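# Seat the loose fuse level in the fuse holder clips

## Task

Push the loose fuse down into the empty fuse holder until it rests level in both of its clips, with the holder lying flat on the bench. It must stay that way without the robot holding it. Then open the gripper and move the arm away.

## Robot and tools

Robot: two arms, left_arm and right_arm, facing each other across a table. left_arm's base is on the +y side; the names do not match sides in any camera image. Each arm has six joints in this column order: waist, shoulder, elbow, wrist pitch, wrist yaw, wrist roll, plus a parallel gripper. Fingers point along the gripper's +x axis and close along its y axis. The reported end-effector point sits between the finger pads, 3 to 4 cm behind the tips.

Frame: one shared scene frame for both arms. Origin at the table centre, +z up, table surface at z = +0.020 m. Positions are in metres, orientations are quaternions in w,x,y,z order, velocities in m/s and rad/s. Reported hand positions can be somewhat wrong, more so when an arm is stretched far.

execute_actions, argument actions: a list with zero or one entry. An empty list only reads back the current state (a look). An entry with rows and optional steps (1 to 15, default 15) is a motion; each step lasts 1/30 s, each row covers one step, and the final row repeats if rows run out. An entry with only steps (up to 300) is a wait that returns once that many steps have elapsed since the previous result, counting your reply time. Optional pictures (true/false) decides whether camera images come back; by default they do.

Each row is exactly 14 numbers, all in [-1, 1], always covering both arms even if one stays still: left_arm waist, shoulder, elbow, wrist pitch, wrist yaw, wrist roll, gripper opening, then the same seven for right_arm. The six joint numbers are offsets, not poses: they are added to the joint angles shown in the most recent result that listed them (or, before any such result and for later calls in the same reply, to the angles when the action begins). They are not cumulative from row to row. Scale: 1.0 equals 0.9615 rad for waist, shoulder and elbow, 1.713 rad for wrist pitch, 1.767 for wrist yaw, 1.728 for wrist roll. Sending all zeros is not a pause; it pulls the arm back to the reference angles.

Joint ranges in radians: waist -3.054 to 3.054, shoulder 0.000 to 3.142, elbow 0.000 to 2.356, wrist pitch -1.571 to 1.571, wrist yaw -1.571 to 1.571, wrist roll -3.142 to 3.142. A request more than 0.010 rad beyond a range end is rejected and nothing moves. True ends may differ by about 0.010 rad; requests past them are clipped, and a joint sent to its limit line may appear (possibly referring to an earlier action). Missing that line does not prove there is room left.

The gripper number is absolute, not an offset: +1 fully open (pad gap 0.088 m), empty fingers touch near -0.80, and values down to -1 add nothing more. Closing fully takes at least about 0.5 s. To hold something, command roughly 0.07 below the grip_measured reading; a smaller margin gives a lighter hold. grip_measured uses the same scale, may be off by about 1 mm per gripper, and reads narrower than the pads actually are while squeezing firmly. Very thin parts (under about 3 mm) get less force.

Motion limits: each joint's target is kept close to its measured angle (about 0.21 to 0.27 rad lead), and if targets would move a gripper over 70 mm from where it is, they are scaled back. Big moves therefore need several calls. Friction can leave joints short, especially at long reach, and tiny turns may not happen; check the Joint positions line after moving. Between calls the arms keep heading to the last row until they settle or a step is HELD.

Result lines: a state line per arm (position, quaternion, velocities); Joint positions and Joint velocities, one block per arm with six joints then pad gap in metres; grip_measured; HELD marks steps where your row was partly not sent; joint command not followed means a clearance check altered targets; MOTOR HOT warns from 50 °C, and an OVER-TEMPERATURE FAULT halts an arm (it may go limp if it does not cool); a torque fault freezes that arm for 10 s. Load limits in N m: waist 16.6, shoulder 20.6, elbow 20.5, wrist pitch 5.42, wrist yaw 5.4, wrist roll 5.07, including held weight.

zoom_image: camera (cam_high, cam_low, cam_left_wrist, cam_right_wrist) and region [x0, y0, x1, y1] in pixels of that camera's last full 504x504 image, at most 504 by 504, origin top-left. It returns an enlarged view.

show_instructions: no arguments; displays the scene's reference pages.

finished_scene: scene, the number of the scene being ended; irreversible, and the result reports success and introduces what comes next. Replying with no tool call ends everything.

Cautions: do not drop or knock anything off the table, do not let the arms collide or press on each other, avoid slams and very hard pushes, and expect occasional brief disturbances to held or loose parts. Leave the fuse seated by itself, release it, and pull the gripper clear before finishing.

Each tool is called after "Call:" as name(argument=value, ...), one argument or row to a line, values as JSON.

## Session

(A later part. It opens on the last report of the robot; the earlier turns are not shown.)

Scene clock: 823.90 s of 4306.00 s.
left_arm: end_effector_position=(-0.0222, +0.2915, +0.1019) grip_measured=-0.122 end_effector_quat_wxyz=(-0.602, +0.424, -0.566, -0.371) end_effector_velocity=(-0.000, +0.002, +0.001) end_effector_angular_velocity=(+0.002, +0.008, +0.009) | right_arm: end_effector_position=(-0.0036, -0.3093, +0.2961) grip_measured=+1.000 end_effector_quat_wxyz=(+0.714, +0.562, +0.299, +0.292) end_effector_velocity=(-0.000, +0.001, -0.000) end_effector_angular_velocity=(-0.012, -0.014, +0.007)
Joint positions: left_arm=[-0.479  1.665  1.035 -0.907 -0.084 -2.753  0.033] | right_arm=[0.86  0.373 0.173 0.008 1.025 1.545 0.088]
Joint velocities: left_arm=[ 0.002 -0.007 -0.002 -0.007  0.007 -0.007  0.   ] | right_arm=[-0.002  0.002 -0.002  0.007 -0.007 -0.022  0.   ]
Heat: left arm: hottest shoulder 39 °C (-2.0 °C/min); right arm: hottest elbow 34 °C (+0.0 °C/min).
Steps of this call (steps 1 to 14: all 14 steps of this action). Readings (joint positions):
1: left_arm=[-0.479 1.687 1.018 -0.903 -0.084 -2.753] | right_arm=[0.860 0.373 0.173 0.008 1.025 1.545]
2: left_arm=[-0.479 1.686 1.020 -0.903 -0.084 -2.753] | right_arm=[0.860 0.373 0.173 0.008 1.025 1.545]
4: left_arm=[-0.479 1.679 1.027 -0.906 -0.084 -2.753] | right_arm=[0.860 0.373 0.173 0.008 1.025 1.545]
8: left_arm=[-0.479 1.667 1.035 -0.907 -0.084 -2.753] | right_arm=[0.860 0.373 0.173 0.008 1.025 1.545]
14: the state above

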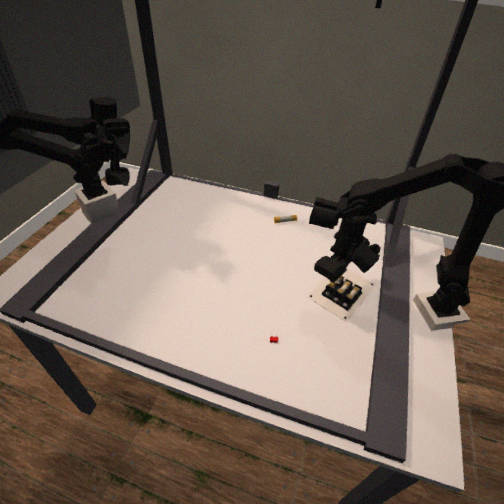

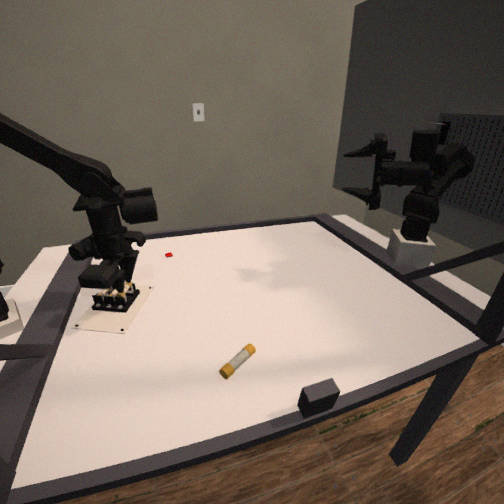

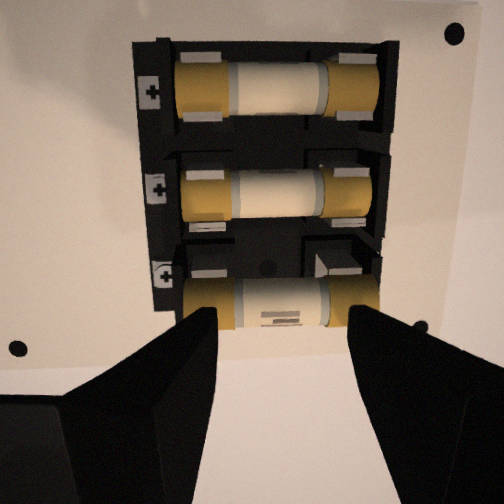

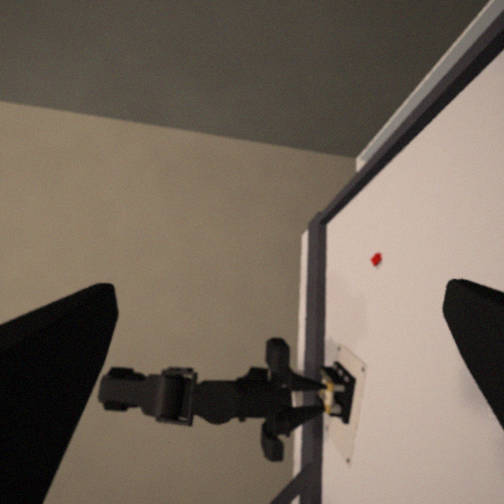

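Call:
execute_actions(
  actions=[
    {"rows":[[0,-0.006,0.012,-0.003,0,0,-0.125,0,0,0,0,0,0,1],[0,-0.010,0.022,-0.008,0,0,-0.125,0,0,0,0,0,0,1],[0,-0.010,0.032,-0.013,0,0,-0.125,0,0,0,0,0,0,1],[0,-0.008,0.040,-0.017,0.002,0.002,-0.125,0,0,0,0,0,0,1],[0.006,-0.004,0.046,-0.020,0.007,0.006,-0.125,0,0,0,0,0,0,1],[0.015,0,0.050,-0.023,0.014,0.011,-0.125,0,0,0,0,0,0,1],[0.025,0.005,0.0537,-0.026,0.021,0.017,-0.125,0,0,0,0,0,0,1],[0.036,0.010,0.0537,-0.028,0.029,0.023,-0.125,0,0,0,0,0,0,1],[0.046,0.015,0.0537,-0.030,0.036,0.028,-0.125,0,0,0,0,0,0,1],[0.055,0.020,0.0537,-0.0315,0.042,0.033,-0.125,0,0,0,0,0,0,1],[0.061,0.024,0.0537,-0.0329,0.047,0.036,-0.125,0,0,0,0,0,0,1],[0.065,0.027,0.0537,-0.0329,0.0492,0.0373,-0.125,0,0,0,0,0,0,1],[0.065,0.0292,0.0537,-0.0329,0.0492,0.0373,-0.125,0,0,0,0,0,0,1]],"steps":15},
  ],
  pictures=false,
)

Call:
execute_actions(
  actions=[
    {"steps":10},
  ],
)

Call:
zoom_image(
  camera="cam_left_wrist",
  region=[130, 150, 450, 400],
)

Call:
zoom_image(
  camera="cam_low",
  region=[70, 250, 160, 340],
)

Scene clock: 869.07 s of 4306.00 s.
left_arm: end_effector_position=(-0.0173, +0.2921, +0.1058) grip_measured=-0.122 end_effector_quat_wxyz=(-0.586, +0.401, -0.583, -0.396) end_effector_velocity=(+0.009, +0.006, -0.018) end_effector_angular_velocity=(+0.073, +0.042, -0.000) | right_arm: end_effector_position=(-0.0036, -0.3093, +0.2961) grip_measured=+1.000 end_effector_quat_wxyz=(+0.714, +0.562, +0.299, +0.292) end_effector_velocity=(-0.000, -0.000, -0.003) end_effector_angular_velocity=(-0.022, -0.018, +0.007)
Joint positions: left_arm=[-0.421  1.683  1.075 -0.96  -0.007 -2.698  0.033] | right_arm=[0.86  0.373 0.173 0.008 1.025 1.545 0.088]
Joint velocities: left_arm=[ 0.051  0.066 -0.002 -0.007  0.037  0.051 -0.   ] | right_arm=[-0.002 -0.007 -0.007 -0.007 -0.007 -0.022  0.   ]
Heat: left arm: hottest shoulder 37 °C (-3.0 °C/min); right arm: hottest elbow 35 °C (+1.0 °C/min).
Steps of this call (steps 1 to 15: the robot went on to your last target; steps 16 to 90: nothing new was sent; then 41.67 s passed at rest; steps 91 to 105: all 15 steps of this action). Readings (joint positions):
91: left_arm=[-0.479 1.663 1.037 -0.908 -0.084 -2.753] | right_arm=[0.860 0.373 0.173 0.008 1.025 1.545]
92: left_arm=[-0.479 1.662 1.039 -0.910 -0.085 -2.753] | right_arm=[0.860 0.373 0.173 0.008 1.025 1.545]
94: left_arm=[-0.479 1.661 1.046 -0.918 -0.085 -2.753] | right_arm=[0.860 0.373 0.173 0.008 1.025 1.545]
98: left_arm=[-0.468 1.662 1.065 -0.940 -0.060 -2.738] | right_arm=[0.860 0.373 0.173 0.008 1.025 1.545]
105: the state above

Scene clock: 869.40 s of 4306.00 s.
left_arm: end_effector_position=(-0.0176, +0.2921, +0.1056) grip_measured=-0.122 end_effector_quat_wxyz=(-0.585, +0.398, -0.584, -0.397) end_effector_velocity=(-0.001, +0.002, +0.000) end_effector_angular_velocity=(+0.008, -0.007, +0.000) | right_arm: end_effector_position=(-0.0036, -0.3093, +0.2961) grip_measured=+1.000 end_effector_quat_wxyz=(+0.714, +0.562, +0.299, +0.292) end_effector_velocity=(+0.001, -0.000, -0.002) end_effector_angular_velocity=(-0.012, -0.006, +0.001)
Joint positions: left_arm=[-0.419  1.685  1.076 -0.961 -0.001 -2.694  0.033] | right_arm=[0.86  0.373 0.173 0.008 1.025 1.545 0.088]
Joint velocities: left_arm=[-0.007 -0.002 -0.002 -0.007 -0.007 -0.007  0.   ] | right_arm=[-0.007 -0.002 -0.002 -0.007 -0.007 -0.007  0.   ]
Heat: left arm: hottest shoulder 37 °C (-3.0 °C/min); right arm: hottest elbow 35 °C (+1.0 °C/min).
Steps of this call (steps 1 to 10: the robot went on to your last target). Readings (joint positions):
1: left_arm=[-0.420 1.684 1.075 -0.960 -0.005 -2.697] | right_arm=[0.860 0.373 0.173 0.008 1.025 1.545]
2: left_arm=[-0.420 1.684 1.076 -0.961 -0.003 -2.696] | right_arm=[0.860 0.373 0.173 0.008 1.025 1.545]
4: left_arm=[-0.419 1.685 1.076 -0.961 -0.002 -2.695] | right_arm=[0.860 0.373 0.173 0.008 1.025 1.545]
8: left_arm=[-0.419 1.685 1.076 -0.961 -0.001 -2.694] | right_arm=[0.860 0.373 0.173 0.008 1.025 1.545]
10: the state above

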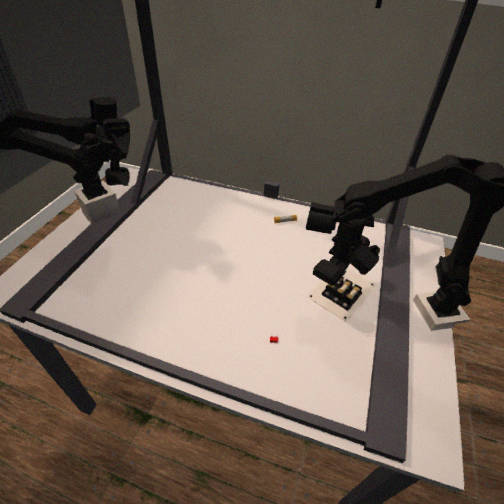

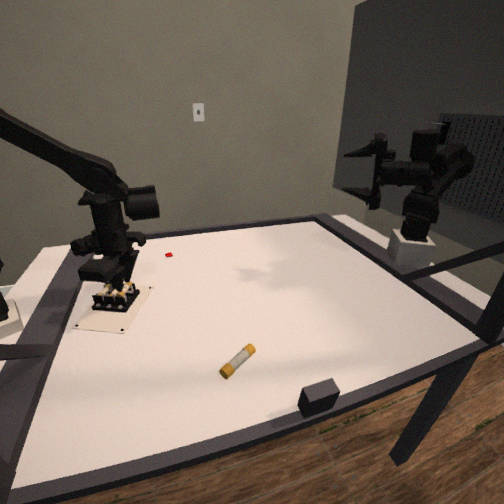

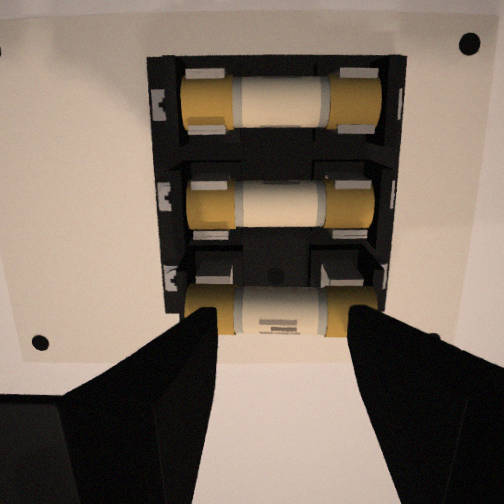

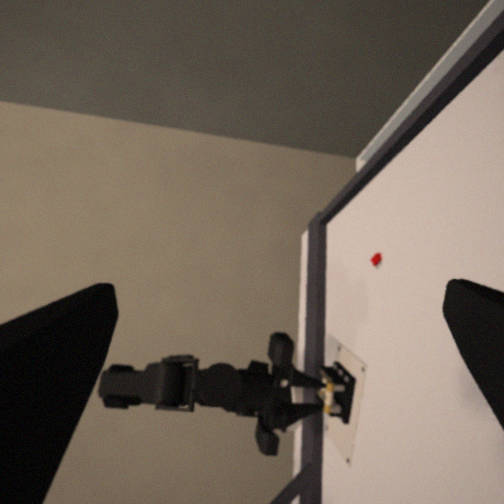

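Region (130, 150, 450, 400) of cam_left_wrist's 504x504 image, scaled by 1.575, with more detail than that image has; it fills the top 394 rows of this view, and the rest is white.

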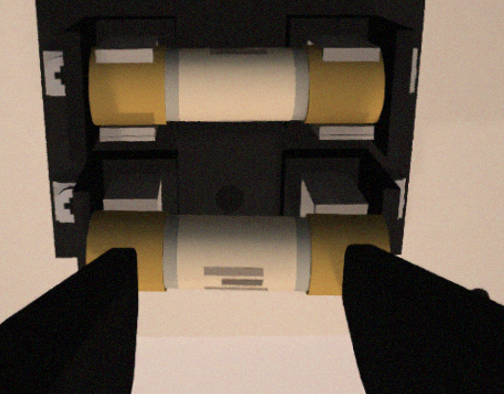

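Region (70, 250, 160, 340) of cam_low's 504x504 image, scaled by 5.600, with more detail than that image has.

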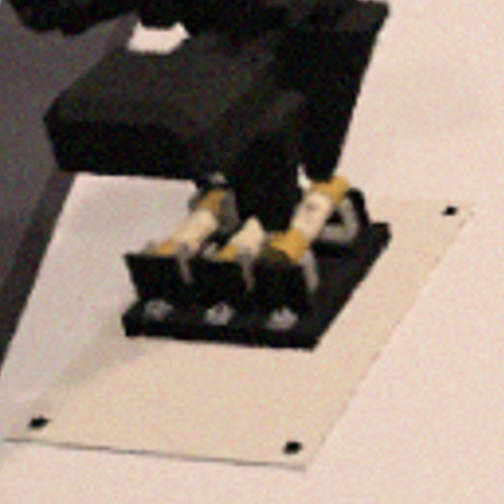

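Call:
execute_actions(
  actions=[
    {"rows":[[0,0.008,-0.012,0.001,0,0,-0.125,0,0,0,0,0,0,1],[0,0.012,-0.017,0.002,0,0,-0.125,0,0,0,0,0,0,1],[0,0.018,-0.023,0.003,0,0,-0.125,0,0,0,0,0,0,1],[0,0.027,-0.031,0.004,0,0,-0.125,0,0,0,0,0,0,1],[0,0.038,-0.041,0.006,0,0,-0.125,0,0,0,0,0,0,1],[0,0.050,-0.052,0.009,0,0,-0.125,0,0,0,0,0,0,1],[0,0.062,-0.064,0.012,0,0,-0.125,0,0,0,0,0,0,1],[0,0.074,-0.076,0.015,0,0,-0.125,0,0,0,0,0,0,1],[0,0.086,-0.088,0.017,0,0,-0.125,0,0,0,0,0,0,1],[0,0.098,-0.100,0.019,0,0,-0.125,0,0,0,0,0,0,1],[0,0.110,-0.112,0.020,0,0,-0.125,0,0,0,0,0,0,1],[0,0.121,-0.123,0.021,0,0,-0.125,0,0,0,0,0,0,1],[0,0.132,-0.134,0.0215,0,0,-0.125,0,0,0,0,0,0,1],[0,0.142,-0.144,0.0215,0,0,-0.125,0,0,0,0,0,0,1],[0,0.150,-0.152,0.0215,0,0,-0.125,0,0,0,0,0,0,1]],"steps":15},
  ],
  pictures=false,
)

Call:
execute_actions(
  actions=[
    {"steps":8},
  ],
)

Call:
execute_actions(
  actions=[
    {"rows":[[0,0.08,-0.083,0,0,0,-0.125,0,0,0,0,0,0,1],[0,0.06,-0.064,0,0,0,-0.125,0,0,0,0,0,0,1],[0,0.04,-0.045,0,0,0,-0.125,0,0,0,0,0,0,1],[0,0.02,-0.027,0,0,0,-0.125,0,0,0,0,0,0,1],[0,0.002,-0.010,0,0,0,-0.125,0,0,0,0,0,0,1],[0,-0.012,0.005,0,0,0,-0.125,0,0,0,0,0,0,1],[0,-0.022,0.017,0,0,0,-0.125,0,0,0,0,0,0,1]],"steps":14},
  ],
)

Scene clock: 964.23 s of 4306.00 s.
left_arm: end_effector_position=(-0.0174, +0.2986, +0.0913) grip_measured=-0.123 end_effector_quat_wxyz=(-0.592, +0.388, -0.577, -0.407) end_effector_velocity=(+0.001, +0.021, -0.028) end_effector_angular_velocity=(+0.097, -0.015, +0.004) | right_arm: end_effector_position=(-0.0036, -0.3093, +0.2961) grip_measured=+1.000 end_effector_quat_wxyz=(+0.714, +0.562, +0.299, +0.292) end_effector_velocity=(-0.002, +0.002, -0.000) end_effector_angular_velocity=(+0.001, +0.001, +0.020)
Joint positions: left_arm=[-0.419  1.711  1.044 -0.937 -0.006 -2.694  0.033] | right_arm=[0.86  0.373 0.173 0.008 1.025 1.545 0.088]
Joint velocities: left_arm=[-0.002  0.046 -0.071  0.022 -0.022 -0.007 -0.   ] | right_arm=[-0.002 -0.002 -0.002  0.007 -0.022 -0.007  0.   ]
Heat: left arm: hottest shoulder 36 °C (-1.0 °C/min); right arm: hottest elbow 35 °C (+0.0 °C/min).
Steps of this call (steps 1 to 15: the robot went on to your last target; steps 16 to 90: nothing new was sent; then 91.33 s passed at rest; steps 91 to 105: all 15 steps of this action). Readings (joint positions):
91: left_arm=[-0.419 1.685 1.076 -0.961 -0.001 -2.694] | right_arm=[0.860 0.373 0.173 0.008 1.025 1.545]
92: left_arm=[-0.419 1.685 1.076 -0.961 -0.001 -2.694] | right_arm=[0.860 0.373 0.173 0.008 1.025 1.545]
94: left_arm=[-0.419 1.688 1.074 -0.960 -0.001 -2.694] | right_arm=[0.860 0.373 0.173 0.008 1.025 1.545]
98: left_arm=[-0.419 1.697 1.063 -0.951 -0.003 -2.694] | right_arm=[0.860 0.373 0.173 0.008 1.025 1.545]
105: the state above

Scene clock: 964.50 s of 4306.00 s.
left_arm: end_effector_position=(-0.0174, +0.2990, +0.0903) grip_measured=-0.123 end_effector_quat_wxyz=(-0.593, +0.387, -0.576, -0.408) end_effector_velocity=(+0.000, +0.003, -0.001) end_effector_angular_velocity=(+0.013, -0.007, +0.005) | right_arm: end_effector_position=(-0.0036, -0.3093, +0.2961) grip_measured=+1.000 end_effector_quat_wxyz=(+0.714, +0.562, +0.299, +0.292) end_effector_velocity=(-0.002, +0.001, -0.004) end_effector_angular_velocity=(-0.008, +0.006, +0.018)
Joint positions: left_arm=[-0.419  1.713  1.042 -0.937 -0.006 -2.694  0.033] | right_arm=[0.86  0.373 0.173 0.008 1.025 1.545 0.088]
Joint velocities: left_arm=[-0.002  0.002 -0.002 -0.007 -0.007 -0.007 -0.   ] | right_arm=[-0.002 -0.002 -0.007 -0.007 -0.022  0.007  0.   ]
Heat: left arm: hottest shoulder 37 °C (+0.0 °C/min); right arm: hottest elbow 35 °C (+0.0 °C/min).
Steps of this call (steps 1 to 8: the robot went on to your last target). Readings (joint positions):
1: left_arm=[-0.419 1.712 1.043 -0.937 -0.006 -2.694] | right_arm=[0.860 0.373 0.173 0.008 1.025 1.545]
2: left_arm=[-0.419 1.712 1.043 -0.937 -0.006 -2.694] | right_arm=[0.860 0.373 0.173 0.008 1.025 1.545]
4: left_arm=[-0.419 1.713 1.043 -0.937 -0.006 -2.694] | right_arm=[0.860 0.373 0.173 0.008 1.025 1.545]
8: the state above

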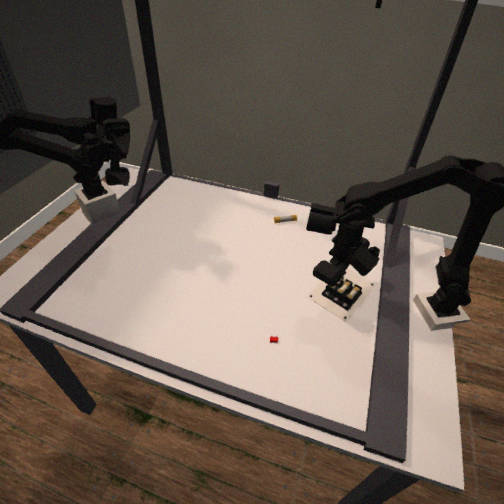

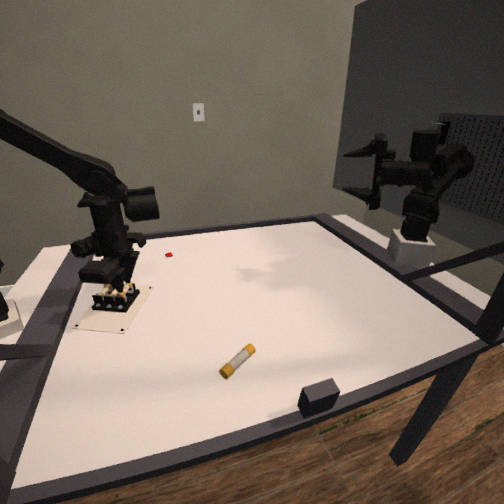

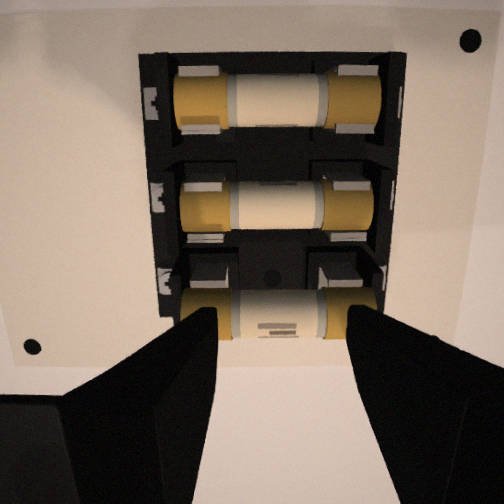

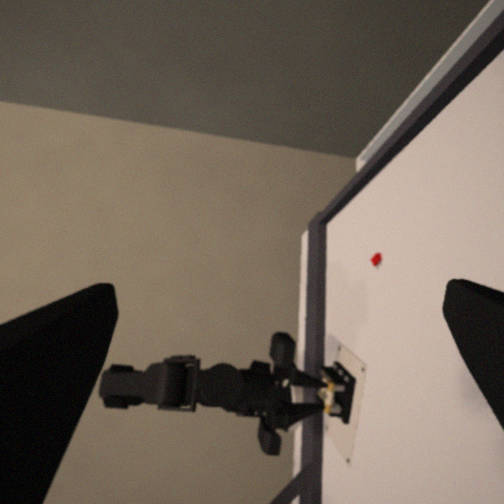

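Scene clock: 964.97 s of 4306.00 s.
left_arm: end_effector_position=(-0.0170, +0.2928, +0.1016) grip_measured=-0.123 end_effector_quat_wxyz=(-0.586, +0.400, -0.584, -0.395) end_effector_velocity=(-0.003, +0.000, +0.001) end_effector_angular_velocity=(+0.002, +0.008, -0.000) | right_arm: end_effector_position=(-0.0036, -0.3093, +0.2961) grip_measured=+1.000 end_effector_quat_wxyz=(+0.714, +0.562, +0.299, +0.292) end_effector_velocity=(-0.001, +0.001, -0.002) end_effector_angular_velocity=(-0.013, -0.004, +0.015)
Joint positions: left_arm=[-0.419  1.685  1.059 -0.939 -0.006 -2.694  0.033] | right_arm=[0.86  0.373 0.173 0.008 1.025 1.545 0.088]
Joint velocities: left_arm=[-0.007 -0.002  0.002 -0.007  0.007 -0.007  0.   ] | right_arm=[-0.007 -0.002 -0.002 -0.007 -0.022 -0.007  0.   ]
Heat: left arm: hottest shoulder 36 °C (-1.0 °C/min); right arm: hottest elbow 35 °C (+0.0 °C/min).
Steps of this call (steps 1 to 14: all 14 steps of this action). Readings (joint positions):
1: left_arm=[-0.419 1.712 1.042 -0.937 -0.006 -2.694] | right_arm=[0.860 0.373 0.173 0.008 1.025 1.545]
2: left_arm=[-0.419 1.707 1.044 -0.937 -0.006 -2.694] | right_arm=[0.860 0.373 0.173 0.008 1.025 1.545]
4: left_arm=[-0.419 1.698 1.049 -0.937 -0.006 -2.694] | right_arm=[0.860 0.373 0.173 0.008 1.025 1.545]
8: left_arm=[-0.419 1.686 1.057 -0.939 -0.006 -2.694] | right_arm=[0.860 0.373 0.173 0.008 1.025 1.545]
14: the state above

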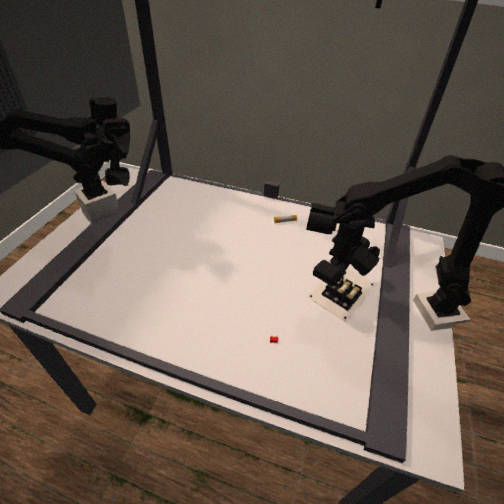

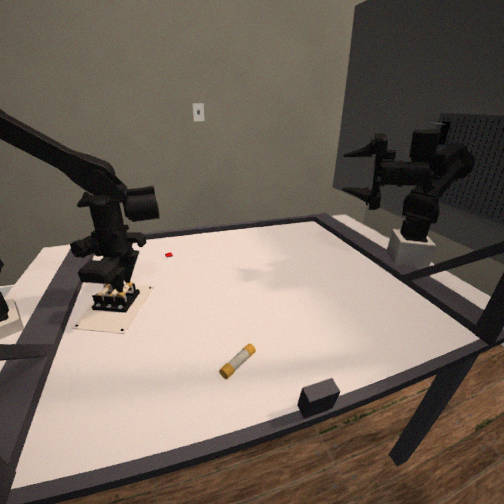

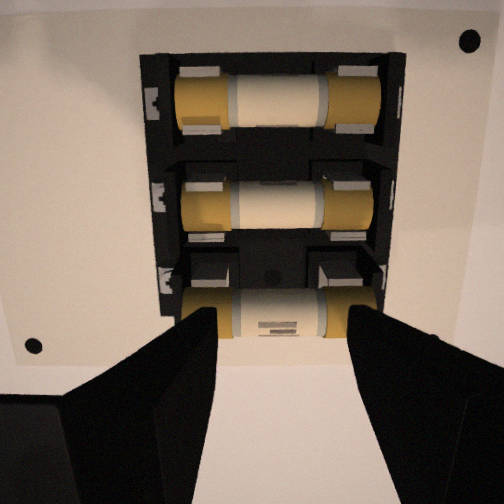

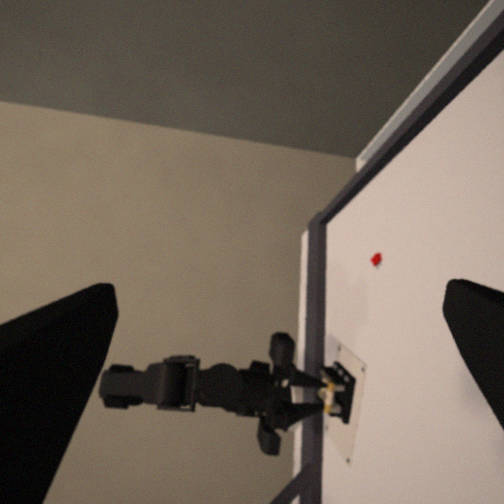

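Call:
zoom_image(
  camera="cam_left_wrist",
  region=[130, 150, 450, 400],
)

Call:
zoom_image(
  camera="cam_low",
  region=[70, 250, 160, 340],
)

Call:
zoom_image(
  camera="cam_right_wrist",
  region=[290, 350, 380, 440],
)

Region (130, 150, 450, 400) of cam_left_wrist's 504x504 image, scaled by 1.575, with more detail than that image has; it fills the top 394 rows of this view, and the rest is white.

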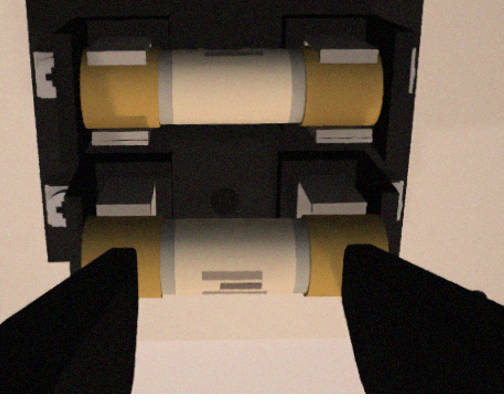

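Region (70, 250, 160, 340) of cam_low's 504x504 image, scaled by 5.600, with more detail than that image has.

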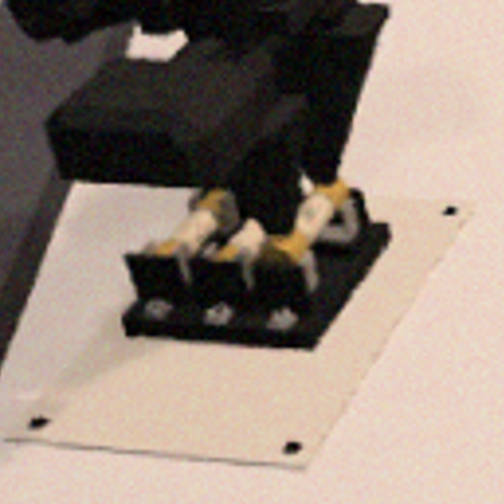

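Region (290, 350, 380, 440) of cam_right_wrist's 504x504 image, scaled by 5.600, with more detail than that image has.

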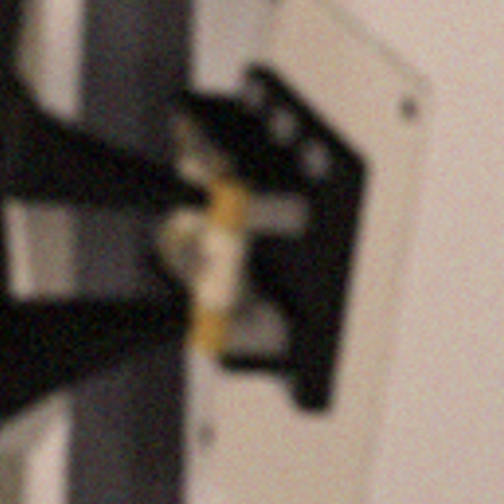

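Call:
execute_actions(
  actions=[],
)

Scene clock: 989.73 s of 4306.00 s.
left_arm: end_effector_position=(-0.0170, +0.2928, +0.1016) grip_measured=-0.123 end_effector_quat_wxyz=(-0.586, +0.400, -0.584, -0.395) end_effector_velocity=(+0.000, +0.001, -0.000) end_effector_angular_velocity=(+0.008, -0.007, +0.020) | right_arm: end_effector_position=(-0.0036, -0.3093, +0.2961) grip_measured=+1.000 end_effector_quat_wxyz=(+0.714, +0.562, +0.299, +0.292) end_effector_velocity=(-0.000, -0.000, -0.004) end_effector_angular_velocity=(-0.026, -0.011, +0.005)
Joint positions: left_arm=[-0.419  1.685  1.059 -0.939 -0.006 -2.694  0.033] | right_arm=[0.86  0.373 0.173 0.008 1.025 1.545 0.088]
Joint velocities: left_arm=[-0.002  0.002  0.002 -0.007 -0.007 -0.022 -0.   ] | right_arm=[-0.002 -0.002 -0.002 -0.022 -0.007 -0.007  0.   ]
Heat: left arm: hottest shoulder 36 °C (-1.0 °C/min); right arm: hottest elbow 35 °C (+0.0 °C/min).
Steps of this call (steps 1 to 15: the robot went on to your last target; steps 16 to 90: nothing new was sent; then 21.77 s passed at rest). Readings (joint positions):
1: left_arm=[-0.419 1.685 1.059 -0.939 -0.006 -2.694] | right_arm=[0.860 0.373 0.173 0.008 1.025 1.545]
2: left_arm=[-0.419 1.685 1.059 -0.939 -0.006 -2.694] | right_arm=[0.860 0.373 0.173 0.008 1.025 1.545]
4: left_arm=[-0.419 1.685 1.059 -0.939 -0.006 -2.694] | right_arm=[0.860 0.373 0.173 0.008 1.025 1.545]
8: left_arm=[-0.419 1.685 1.059 -0.939 -0.006 -2.694] | right_arm=[0.860 0.373 0.173 0.008 1.025 1.545]
90: the state above
All arms were judged still, so your last target was given up. Only a new action makes them travel on or press farther. Fingers that are still opening or closing keep moving.

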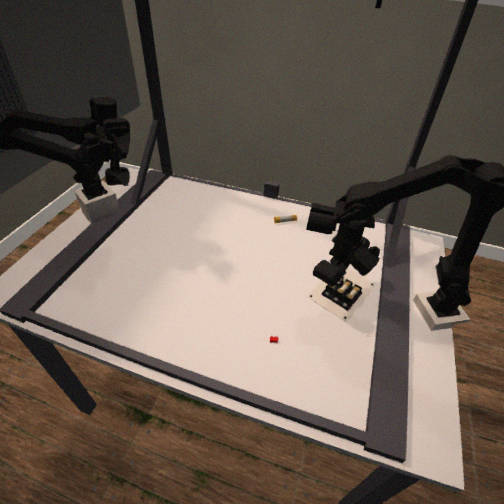

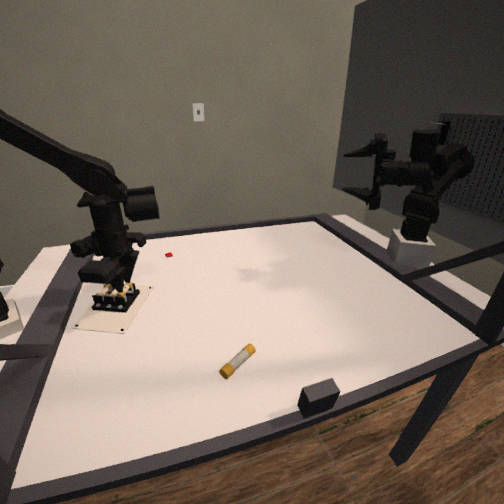

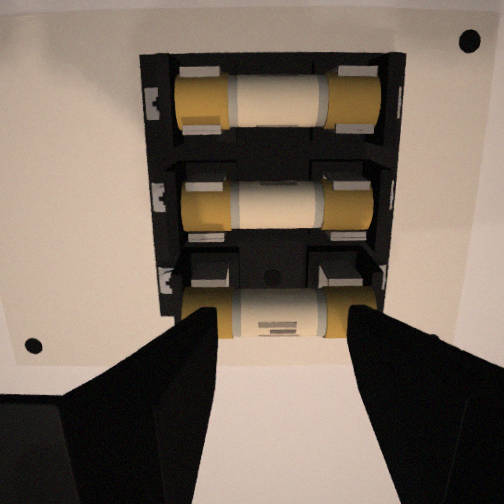

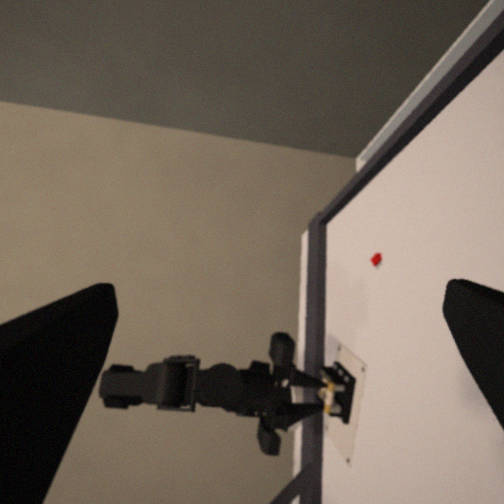

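Call:
execute_actions(
  actions=[
    {"rows": [[0,-0.010,0,0,0,0,-0.125,0,0,0,0,0,0,1],[0,-0.016,0,0,0,0,-0.125,0,0,0,0,0,0,1],[0,-0.021,0,0,0,0,-0.125,0,0,0,0,0,0,1],[0,-0.026,0,0,0,0,-0.125,0,0,0,0,0,0,1],[-0.006,-0.031,0,0.001,-0.005,-0.004,-0.125,0,0,0,0,0,0,1],[-0.013,-0.036,-0.004,0.003,-0.010,-0.008,-0.125,0,0,0,0,0,0,1],[-0.020,-0.040,-0.008,0.004,-0.016,-0.012,-0.125,0,0,0,0,0,0,1],[-0.027,-0.0437,-0.012,0.006,-0.021,-0.016,-0.125,0,0,0,0,0,0,1],[-0.034,-0.0437,-0.016,0.0075,-0.027,-0.020,-0.125,0,0,0,0,0,0,1],[-0.041,-0.0437,-0.020,0.009,-0.032,-0.024,-0.125,0,0,0,0,0,0,1],[-0.048,-0.0437,-0.024,0.0105,-0.038,-0.028,-0.125,0,0,0,0,0,0,1],[-0.054,-0.0437,-0.027,0.012,-0.043,-0.032,-0.125,0,0,0,0,0,0,1],[-0.059,-0.0437,-0.030,0.013,-0.047,-0.035,-0.125,0,0,0,0,0,0,1],[-0.0624,-0.0437,-0.033,0.0136,-0.0492,-0.037,-0.125,0,0,0,0,0,0,1],[-0.0624,-0.0437,-0.0347,0.0136,-0.0492,-0.037,-0.125,0,0,0,0,0,0,1]], "steps": 15},
  ],
  pictures=false,
)

Call:
execute_actions(
  actions=[
    {"steps": 10},
  ],
)

Call:
zoom_image(
  camera="cam_left_wrist",
  region=[130, 150, 450, 400],
)

Scene clock: 1110.23 s of 4306.00 s.
left_arm: end_effector_position=(-0.0204, +0.2913, +0.1078) grip_measured=-0.123 end_effector_quat_wxyz=(-0.599, +0.425, -0.569, -0.370) end_effector_velocity=(-0.015, +0.026, -0.022) end_effector_angular_velocity=(+0.071, -0.119, -0.015) | right_arm: end_effector_position=(-0.0036, -0.3093, +0.2961) grip_measured=+1.000 end_effector_quat_wxyz=(+0.714, +0.562, +0.299, +0.292) end_effector_velocity=(-0.000, +0.000, -0.002) end_effector_angular_velocity=(-0.003, -0.003, +0.005)
Joint positions: left_arm=[-0.469  1.65   1.044 -0.921 -0.078 -2.743  0.033] | right_arm=[0.86  0.373 0.173 0.008 1.025 1.545 0.088]
Joint velocities: left_arm=[-0.115 -0.007 -0.105  0.022 -0.125 -0.095  0.   ] | right_arm=[-0.002 -0.002 -0.007  0.007 -0.007 -0.007  0.   ]
Heat: left arm: hottest shoulder 36 °C (+0.0 °C/min); right arm: hottest elbow 35 °C (+0.0 °C/min).
Steps of this call (steps 1 to 90: nothing new was sent; then 117.00 s passed at rest; steps 91 to 105: all 15 steps of this action). Readings (joint positions):
91: left_arm=[-0.419 1.682 1.059 -0.939 -0.006 -2.694] | right_arm=[0.860 0.373 0.173 0.008 1.025 1.545]
92: left_arm=[-0.419 1.680 1.059 -0.939 -0.006 -2.694] | right_arm=[0.860 0.373 0.173 0.008 1.025 1.545]
94: left_arm=[-0.419 1.677 1.059 -0.939 -0.006 -2.694] | right_arm=[0.860 0.373 0.173 0.008 1.025 1.545]
98: left_arm=[-0.427 1.664 1.059 -0.937 -0.023 -2.703] | right_arm=[0.860 0.373 0.173 0.008 1.025 1.545]
105: the state above

Scene clock: 1110.57 s of 4306.00 s.
left_arm: end_effector_position=(-0.0206, +0.2928, +0.1062) grip_measured=-0.123 end_effector_quat_wxyz=(-0.602, +0.427, -0.564, -0.369) end_effector_velocity=(+0.000, +0.002, +0.000) end_effector_angular_velocity=(+0.005, -0.006, +0.020) | right_arm: end_effector_position=(-0.0036, -0.3093, +0.2961) grip_measured=+1.000 end_effector_quat_wxyz=(+0.714, +0.562, +0.299, +0.292) end_effector_velocity=(-0.001, +0.000, -0.002) end_effector_angular_velocity=(-0.012, -0.006, +0.010)
Joint positions: left_arm=[-0.476  1.65   1.037 -0.918 -0.09  -2.752  0.033] | right_arm=[0.86  0.373 0.173 0.008 1.025 1.545 0.088]
Joint velocities: left_arm=[-0.002 -0.002 -0.002 -0.007 -0.007 -0.022 -0.   ] | right_arm=[ 0.002 -0.002 -0.002 -0.007 -0.007 -0.007  0.   ]
Heat: left arm: hottest shoulder 36 °C (+0.0 °C/min); right arm: hottest elbow 35 °C (+0.0 °C/min).
Steps of this call (steps 1 to 10: the robot went on to your last target). Readings (joint positions):
1: left_arm=[-0.473 1.650 1.041 -0.921 -0.082 -2.746] | right_arm=[0.860 0.373 0.173 0.008 1.025 1.545]
2: left_arm=[-0.475 1.650 1.039 -0.921 -0.084 -2.748] | right_arm=[0.860 0.373 0.173 0.008 1.025 1.545]
4: left_arm=[-0.476 1.650 1.037 -0.919 -0.087 -2.750] | right_arm=[0.860 0.373 0.173 0.008 1.025 1.545]
8: left_arm=[-0.476 1.650 1.037 -0.918 -0.090 -2.752] | right_arm=[0.860 0.373 0.173 0.008 1.025 1.545]
10: the state above

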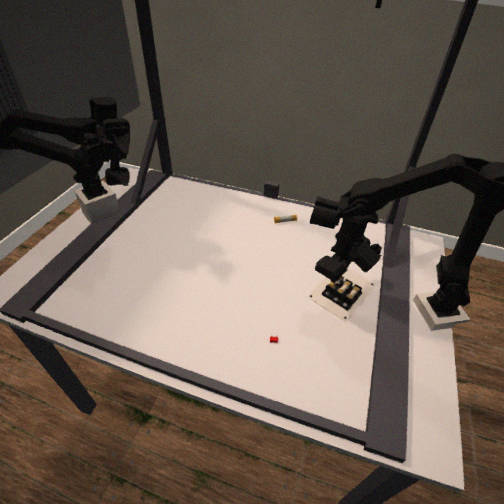

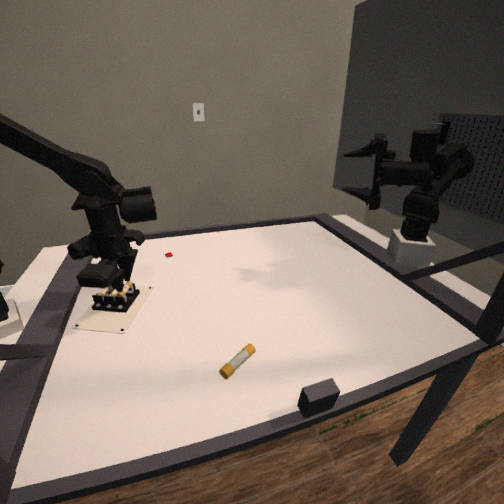

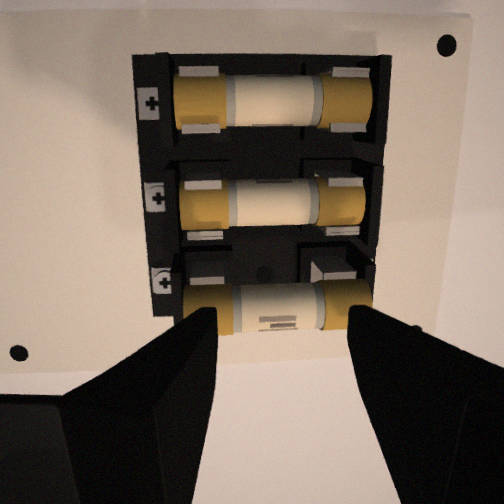

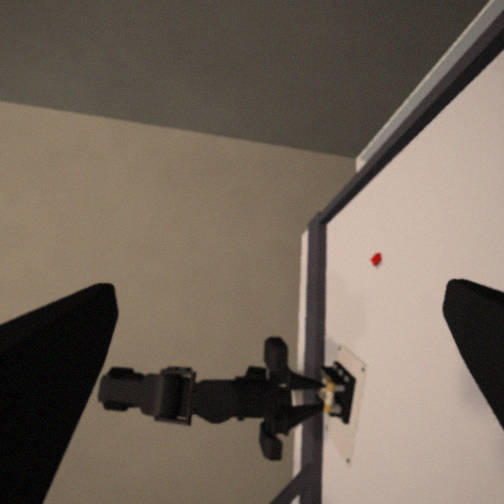

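Region (130, 150, 450, 400) of cam_left_wrist's 504x504 image, scaled by 1.575, with more detail than that image has; it fills the top 394 rows of this view, and the rest is white.

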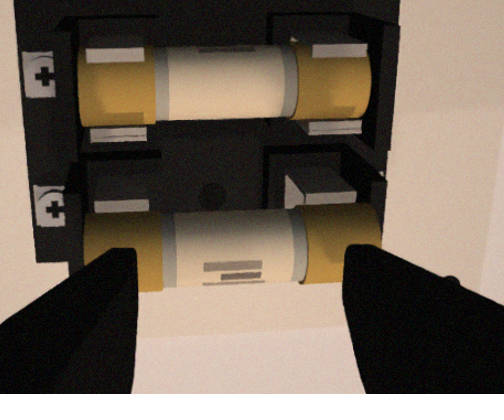

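Call:
execute_actions(
  actions=[
    {"rows": [[0,0.010,-0.010,0.0015,0,0,-0.125,0,0,0,0,0,0,1],[0,0.016,-0.016,0.003,0,0,-0.125,0,0,0,0,0,0,1],[0,0.022,-0.022,0.0045,0,0,-0.125,0,0,0,0,0,0,1],[0,0.030,-0.030,0.006,0,0,-0.125,0,0,0,0,0,0,1],[0,0.040,-0.040,0.0075,0,0,-0.125,0,0,0,0,0,0,1],[0,0.051,-0.051,0.009,0,0,-0.125,0,0,0,0,0,0,1],[0,0.062,-0.062,0.0105,0,0,-0.125,0,0,0,0,0,0,1],[0,0.073,-0.073,0.012,0,0,-0.125,0,0,0,0,0,0,1],[0,0.084,-0.084,0.0135,0,0,-0.125,0,0,0,0,0,0,1],[0,0.095,-0.095,0.015,0,0,-0.125,0,0,0,0,0,0,1],[0,0.106,-0.106,0.0165,0,0,-0.125,0,0,0,0,0,0,1],[0,0.117,-0.117,0.018,0,0,-0.125,0,0,0,0,0,0,1],[0,0.128,-0.128,0.019,0,0,-0.125,0,0,0,0,0,0,1],[0,0.139,-0.139,0.020,0,0,-0.125,0,0,0,0,0,0,1],[0,0.150,-0.150,0.021,0,0,-0.125,0,0,0,0,0,0,1]], "steps": 15},
  ],
  pictures=false,
)

Call:
execute_actions(
  actions=[
    {"steps": 9},
  ],
)

Call:
execute_actions(
  actions=[
    {"rows": [[0,0.085,-0.085,0,0,0,-0.125,0,0,0,0,0,0,1],[0,0.065,-0.065,0,0,0,-0.125,0,0,0,0,0,0,1],[0,0.045,-0.047,0,0,0,-0.125,0,0,0,0,0,0,1],[0,0.025,-0.028,0,0,0,-0.125,0,0,0,0,0,0,1],[0,0.005,-0.010,0,0,0,-0.125,0,0,0,0,0,0,1],[0,-0.010,0.005,0,0,0,-0.125,0,0,0,0,0,0,1],[0,-0.022,0.017,0,0,0,-0.125,0,0,0,0,0,0,1]], "steps": 15},
  ],
)

Call:
zoom_image(
  camera="cam_left_wrist",
  region=[130, 150, 450, 400],
)

Call:
zoom_image(
  camera="cam_low",
  region=[70, 250, 160, 340],
)

Scene clock: 1155.90 s of 4306.00 s.
left_arm: end_effector_position=(-0.0214, +0.2995, +0.0903) grip_measured=-0.123 end_effector_quat_wxyz=(-0.611, +0.414, -0.557, -0.380) end_effector_velocity=(-0.002, +0.026, -0.036) end_effector_angular_velocity=(+0.119, -0.094, -0.035) | right_arm: end_effector_position=(-0.0036, -0.3093, +0.2961) grip_measured=+1.000 end_effector_quat_wxyz=(+0.714, +0.562, +0.299, +0.292) end_effector_velocity=(+0.000, -0.001, -0.001) end_effector_angular_velocity=(-0.011, -0.009, -0.004)
Joint positions: left_arm=[-0.479  1.683  1.006 -0.896 -0.09  -2.752  0.033] | right_arm=[0.86  0.373 0.173 0.008 1.025 1.545 0.088]
Joint velocities: left_arm=[-0.056  0.061 -0.095  0.037 -0.095 -0.022  0.   ] | right_arm=[ 0.002 -0.002 -0.002 -0.007  0.007 -0.007  0.   ]
Heat: left arm: hottest shoulder 38 °C (+2.0 °C/min); right arm: hottest elbow 35 °C (+0.0 °C/min).
Steps of this call (steps 1 to 30: the robot went on to your last target; steps 31 to 90: nothing new was sent; then 41.83 s passed at rest; steps 91 to 105: all 15 steps of this action). Readings (joint positions):
91: left_arm=[-0.477 1.650 1.037 -0.918 -0.090 -2.752] | right_arm=[0.860 0.373 0.173 0.008 1.025 1.545]
92: left_arm=[-0.477 1.651 1.036 -0.918 -0.090 -2.752] | right_arm=[0.860 0.373 0.173 0.008 1.025 1.545]
94: left_arm=[-0.477 1.656 1.033 -0.914 -0.090 -2.752] | right_arm=[0.860 0.373 0.173 0.008 1.025 1.545]
98: left_arm=[-0.477 1.666 1.024 -0.909 -0.089 -2.752] | right_arm=[0.860 0.373 0.173 0.008 1.025 1.545]
105: the state above

Scene clock: 1156.20 s of 4306.00 s.
left_arm: end_effector_position=(-0.0215, +0.3000, +0.0894) grip_measured=-0.123 end_effector_quat_wxyz=(-0.613, +0.413, -0.557, -0.379) end_effector_velocity=(+0.000, +0.002, +0.001) end_effector_angular_velocity=(+0.002, -0.007, +0.005) | right_arm: end_effector_position=(-0.0036, -0.3093, +0.2961) grip_measured=+1.000 end_effector_quat_wxyz=(+0.714, +0.562, +0.299, +0.292) end_effector_velocity=(-0.001, +0.001, -0.002) end_effector_angular_velocity=(-0.004, -0.001, +0.015)
Joint positions: left_arm=[-0.48   1.684  1.003 -0.893 -0.092 -2.752  0.033] | right_arm=[0.86  0.373 0.173 0.008 1.025 1.545 0.088]
Joint velocities: left_arm=[-0.002 -0.007 -0.002 -0.007 -0.007 -0.007  0.   ] | right_arm=[-0.007 -0.002 -0.007  0.007 -0.022 -0.007  0.   ]
Heat: left arm: hottest shoulder 38 °C (+2.0 °C/min); right arm: hottest elbow 35 °C (+0.0 °C/min).
Steps of this call (steps 1 to 9: the robot went on to your last target). Readings (joint positions):
1: left_arm=[-0.480 1.684 1.004 -0.895 -0.091 -2.752] | right_arm=[0.860 0.373 0.173 0.008 1.025 1.545]
2: left_arm=[-0.480 1.684 1.004 -0.894 -0.092 -2.752] | right_arm=[0.860 0.373 0.173 0.008 1.025 1.545]
4: left_arm=[-0.480 1.684 1.003 -0.893 -0.092 -2.752] | right_arm=[0.860 0.373 0.173 0.008 1.025 1.545]
8: left_arm=[-0.480 1.684 1.003 -0.893 -0.092 -2.752] | right_arm=[0.860 0.373 0.173 0.008 1.025 1.545]
9: the state above

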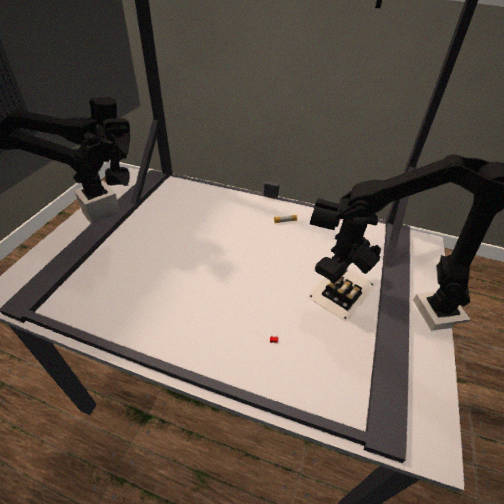

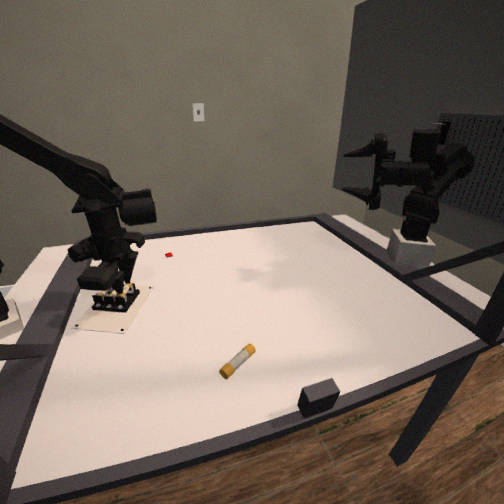

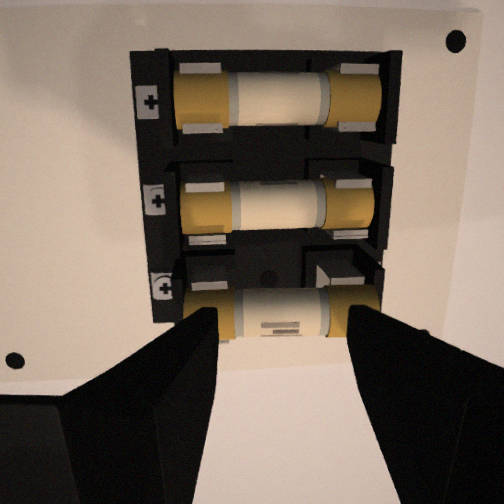

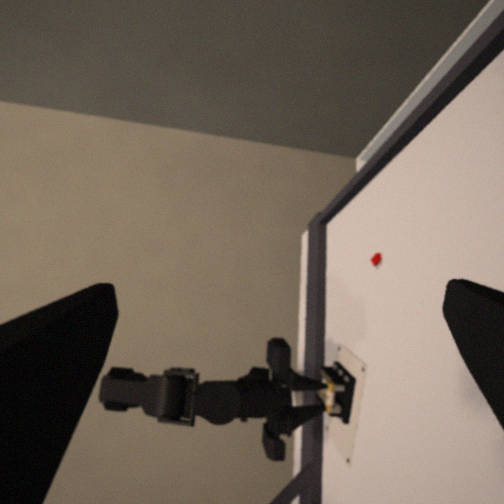

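Scene clock: 1156.70 s of 4306.00 s.
left_arm: end_effector_position=(-0.0216, +0.2938, +0.1001) grip_measured=-0.123 end_effector_quat_wxyz=(-0.605, +0.425, -0.564, -0.367) end_effector_velocity=(+0.003, +0.002, +0.000) end_effector_angular_velocity=(+0.005, -0.021, +0.020) | right_arm: end_effector_position=(-0.0036, -0.3093, +0.2961) grip_measured=+1.000 end_effector_quat_wxyz=(+0.714, +0.562, +0.299, +0.292) end_effector_velocity=(-0.002, +0.002, -0.000) end_effector_angular_velocity=(+0.001, +0.009, +0.018)
Joint positions: left_arm=[-0.482  1.658  1.019 -0.895 -0.094 -2.752  0.033] | right_arm=[0.86  0.373 0.173 0.008 1.025 1.545 0.088]
Joint velocities: left_arm=[-0.002 -0.002 -0.002 -0.007 -0.022 -0.022 -0.   ] | right_arm=[-0.002 -0.002  0.002 -0.007 -0.022  0.007  0.   ]
Heat: left arm: hottest shoulder 38 °C (+2.0 °C/min); right arm: hottest elbow 35 °C (+0.0 °C/min).
Steps of this call (steps 1 to 15: all 15 steps of this action). Readings (joint positions):
1: left_arm=[-0.481 1.684 1.003 -0.893 -0.093 -2.752] | right_arm=[0.860 0.373 0.173 0.008 1.025 1.545]
2: left_arm=[-0.482 1.680 1.004 -0.893 -0.094 -2.752] | right_arm=[0.860 0.373 0.173 0.008 1.025 1.545]
4: left_arm=[-0.482 1.672 1.010 -0.894 -0.094 -2.752] | right_arm=[0.860 0.373 0.173 0.008 1.025 1.545]
8: left_arm=[-0.482 1.659 1.018 -0.895 -0.094 -2.752] | right_arm=[0.860 0.373 0.173 0.008 1.025 1.545]
15: the state above

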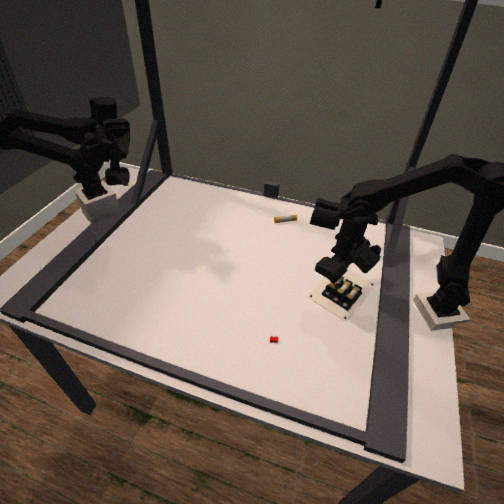

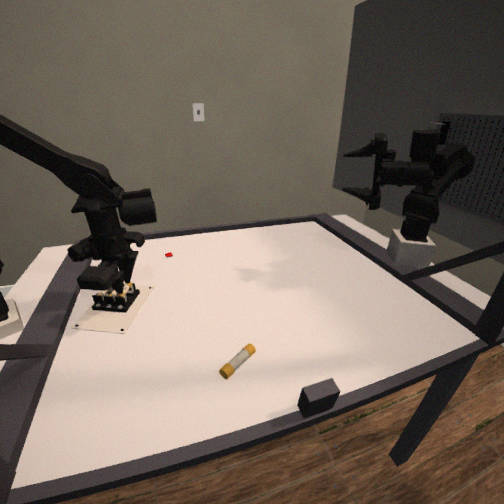

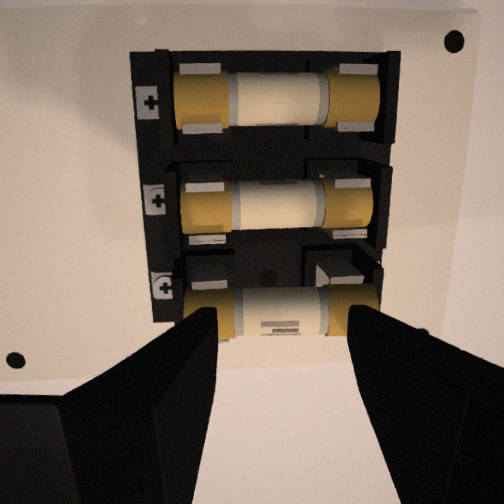

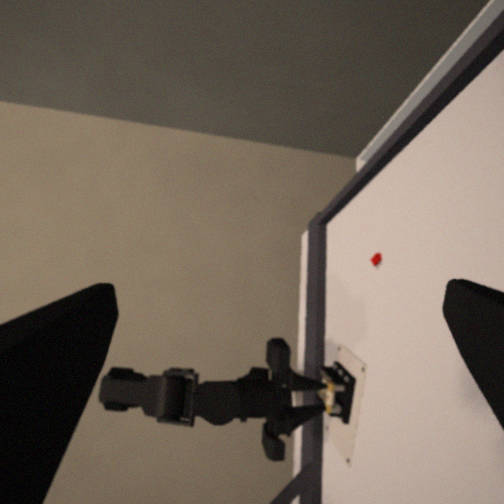

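Region (130, 150, 450, 400) of cam_left_wrist's 504x504 image, scaled by 1.575, with more detail than that image has; it fills the top 394 rows of this view, and the rest is white.

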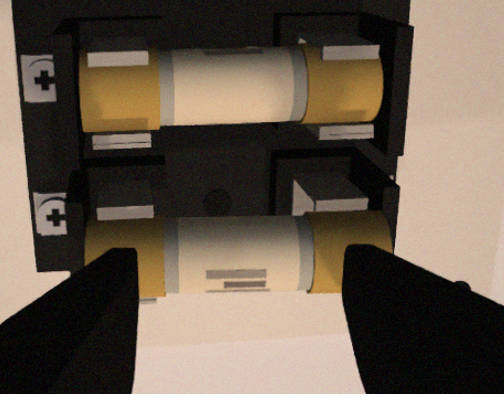

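Region (70, 250, 160, 340) of cam_low's 504x504 image, scaled by 5.600, with more detail than that image has.

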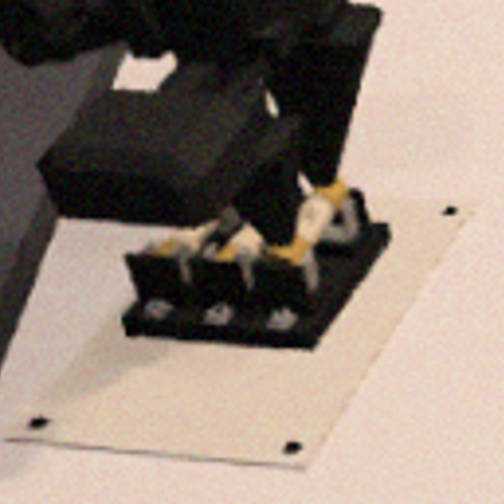

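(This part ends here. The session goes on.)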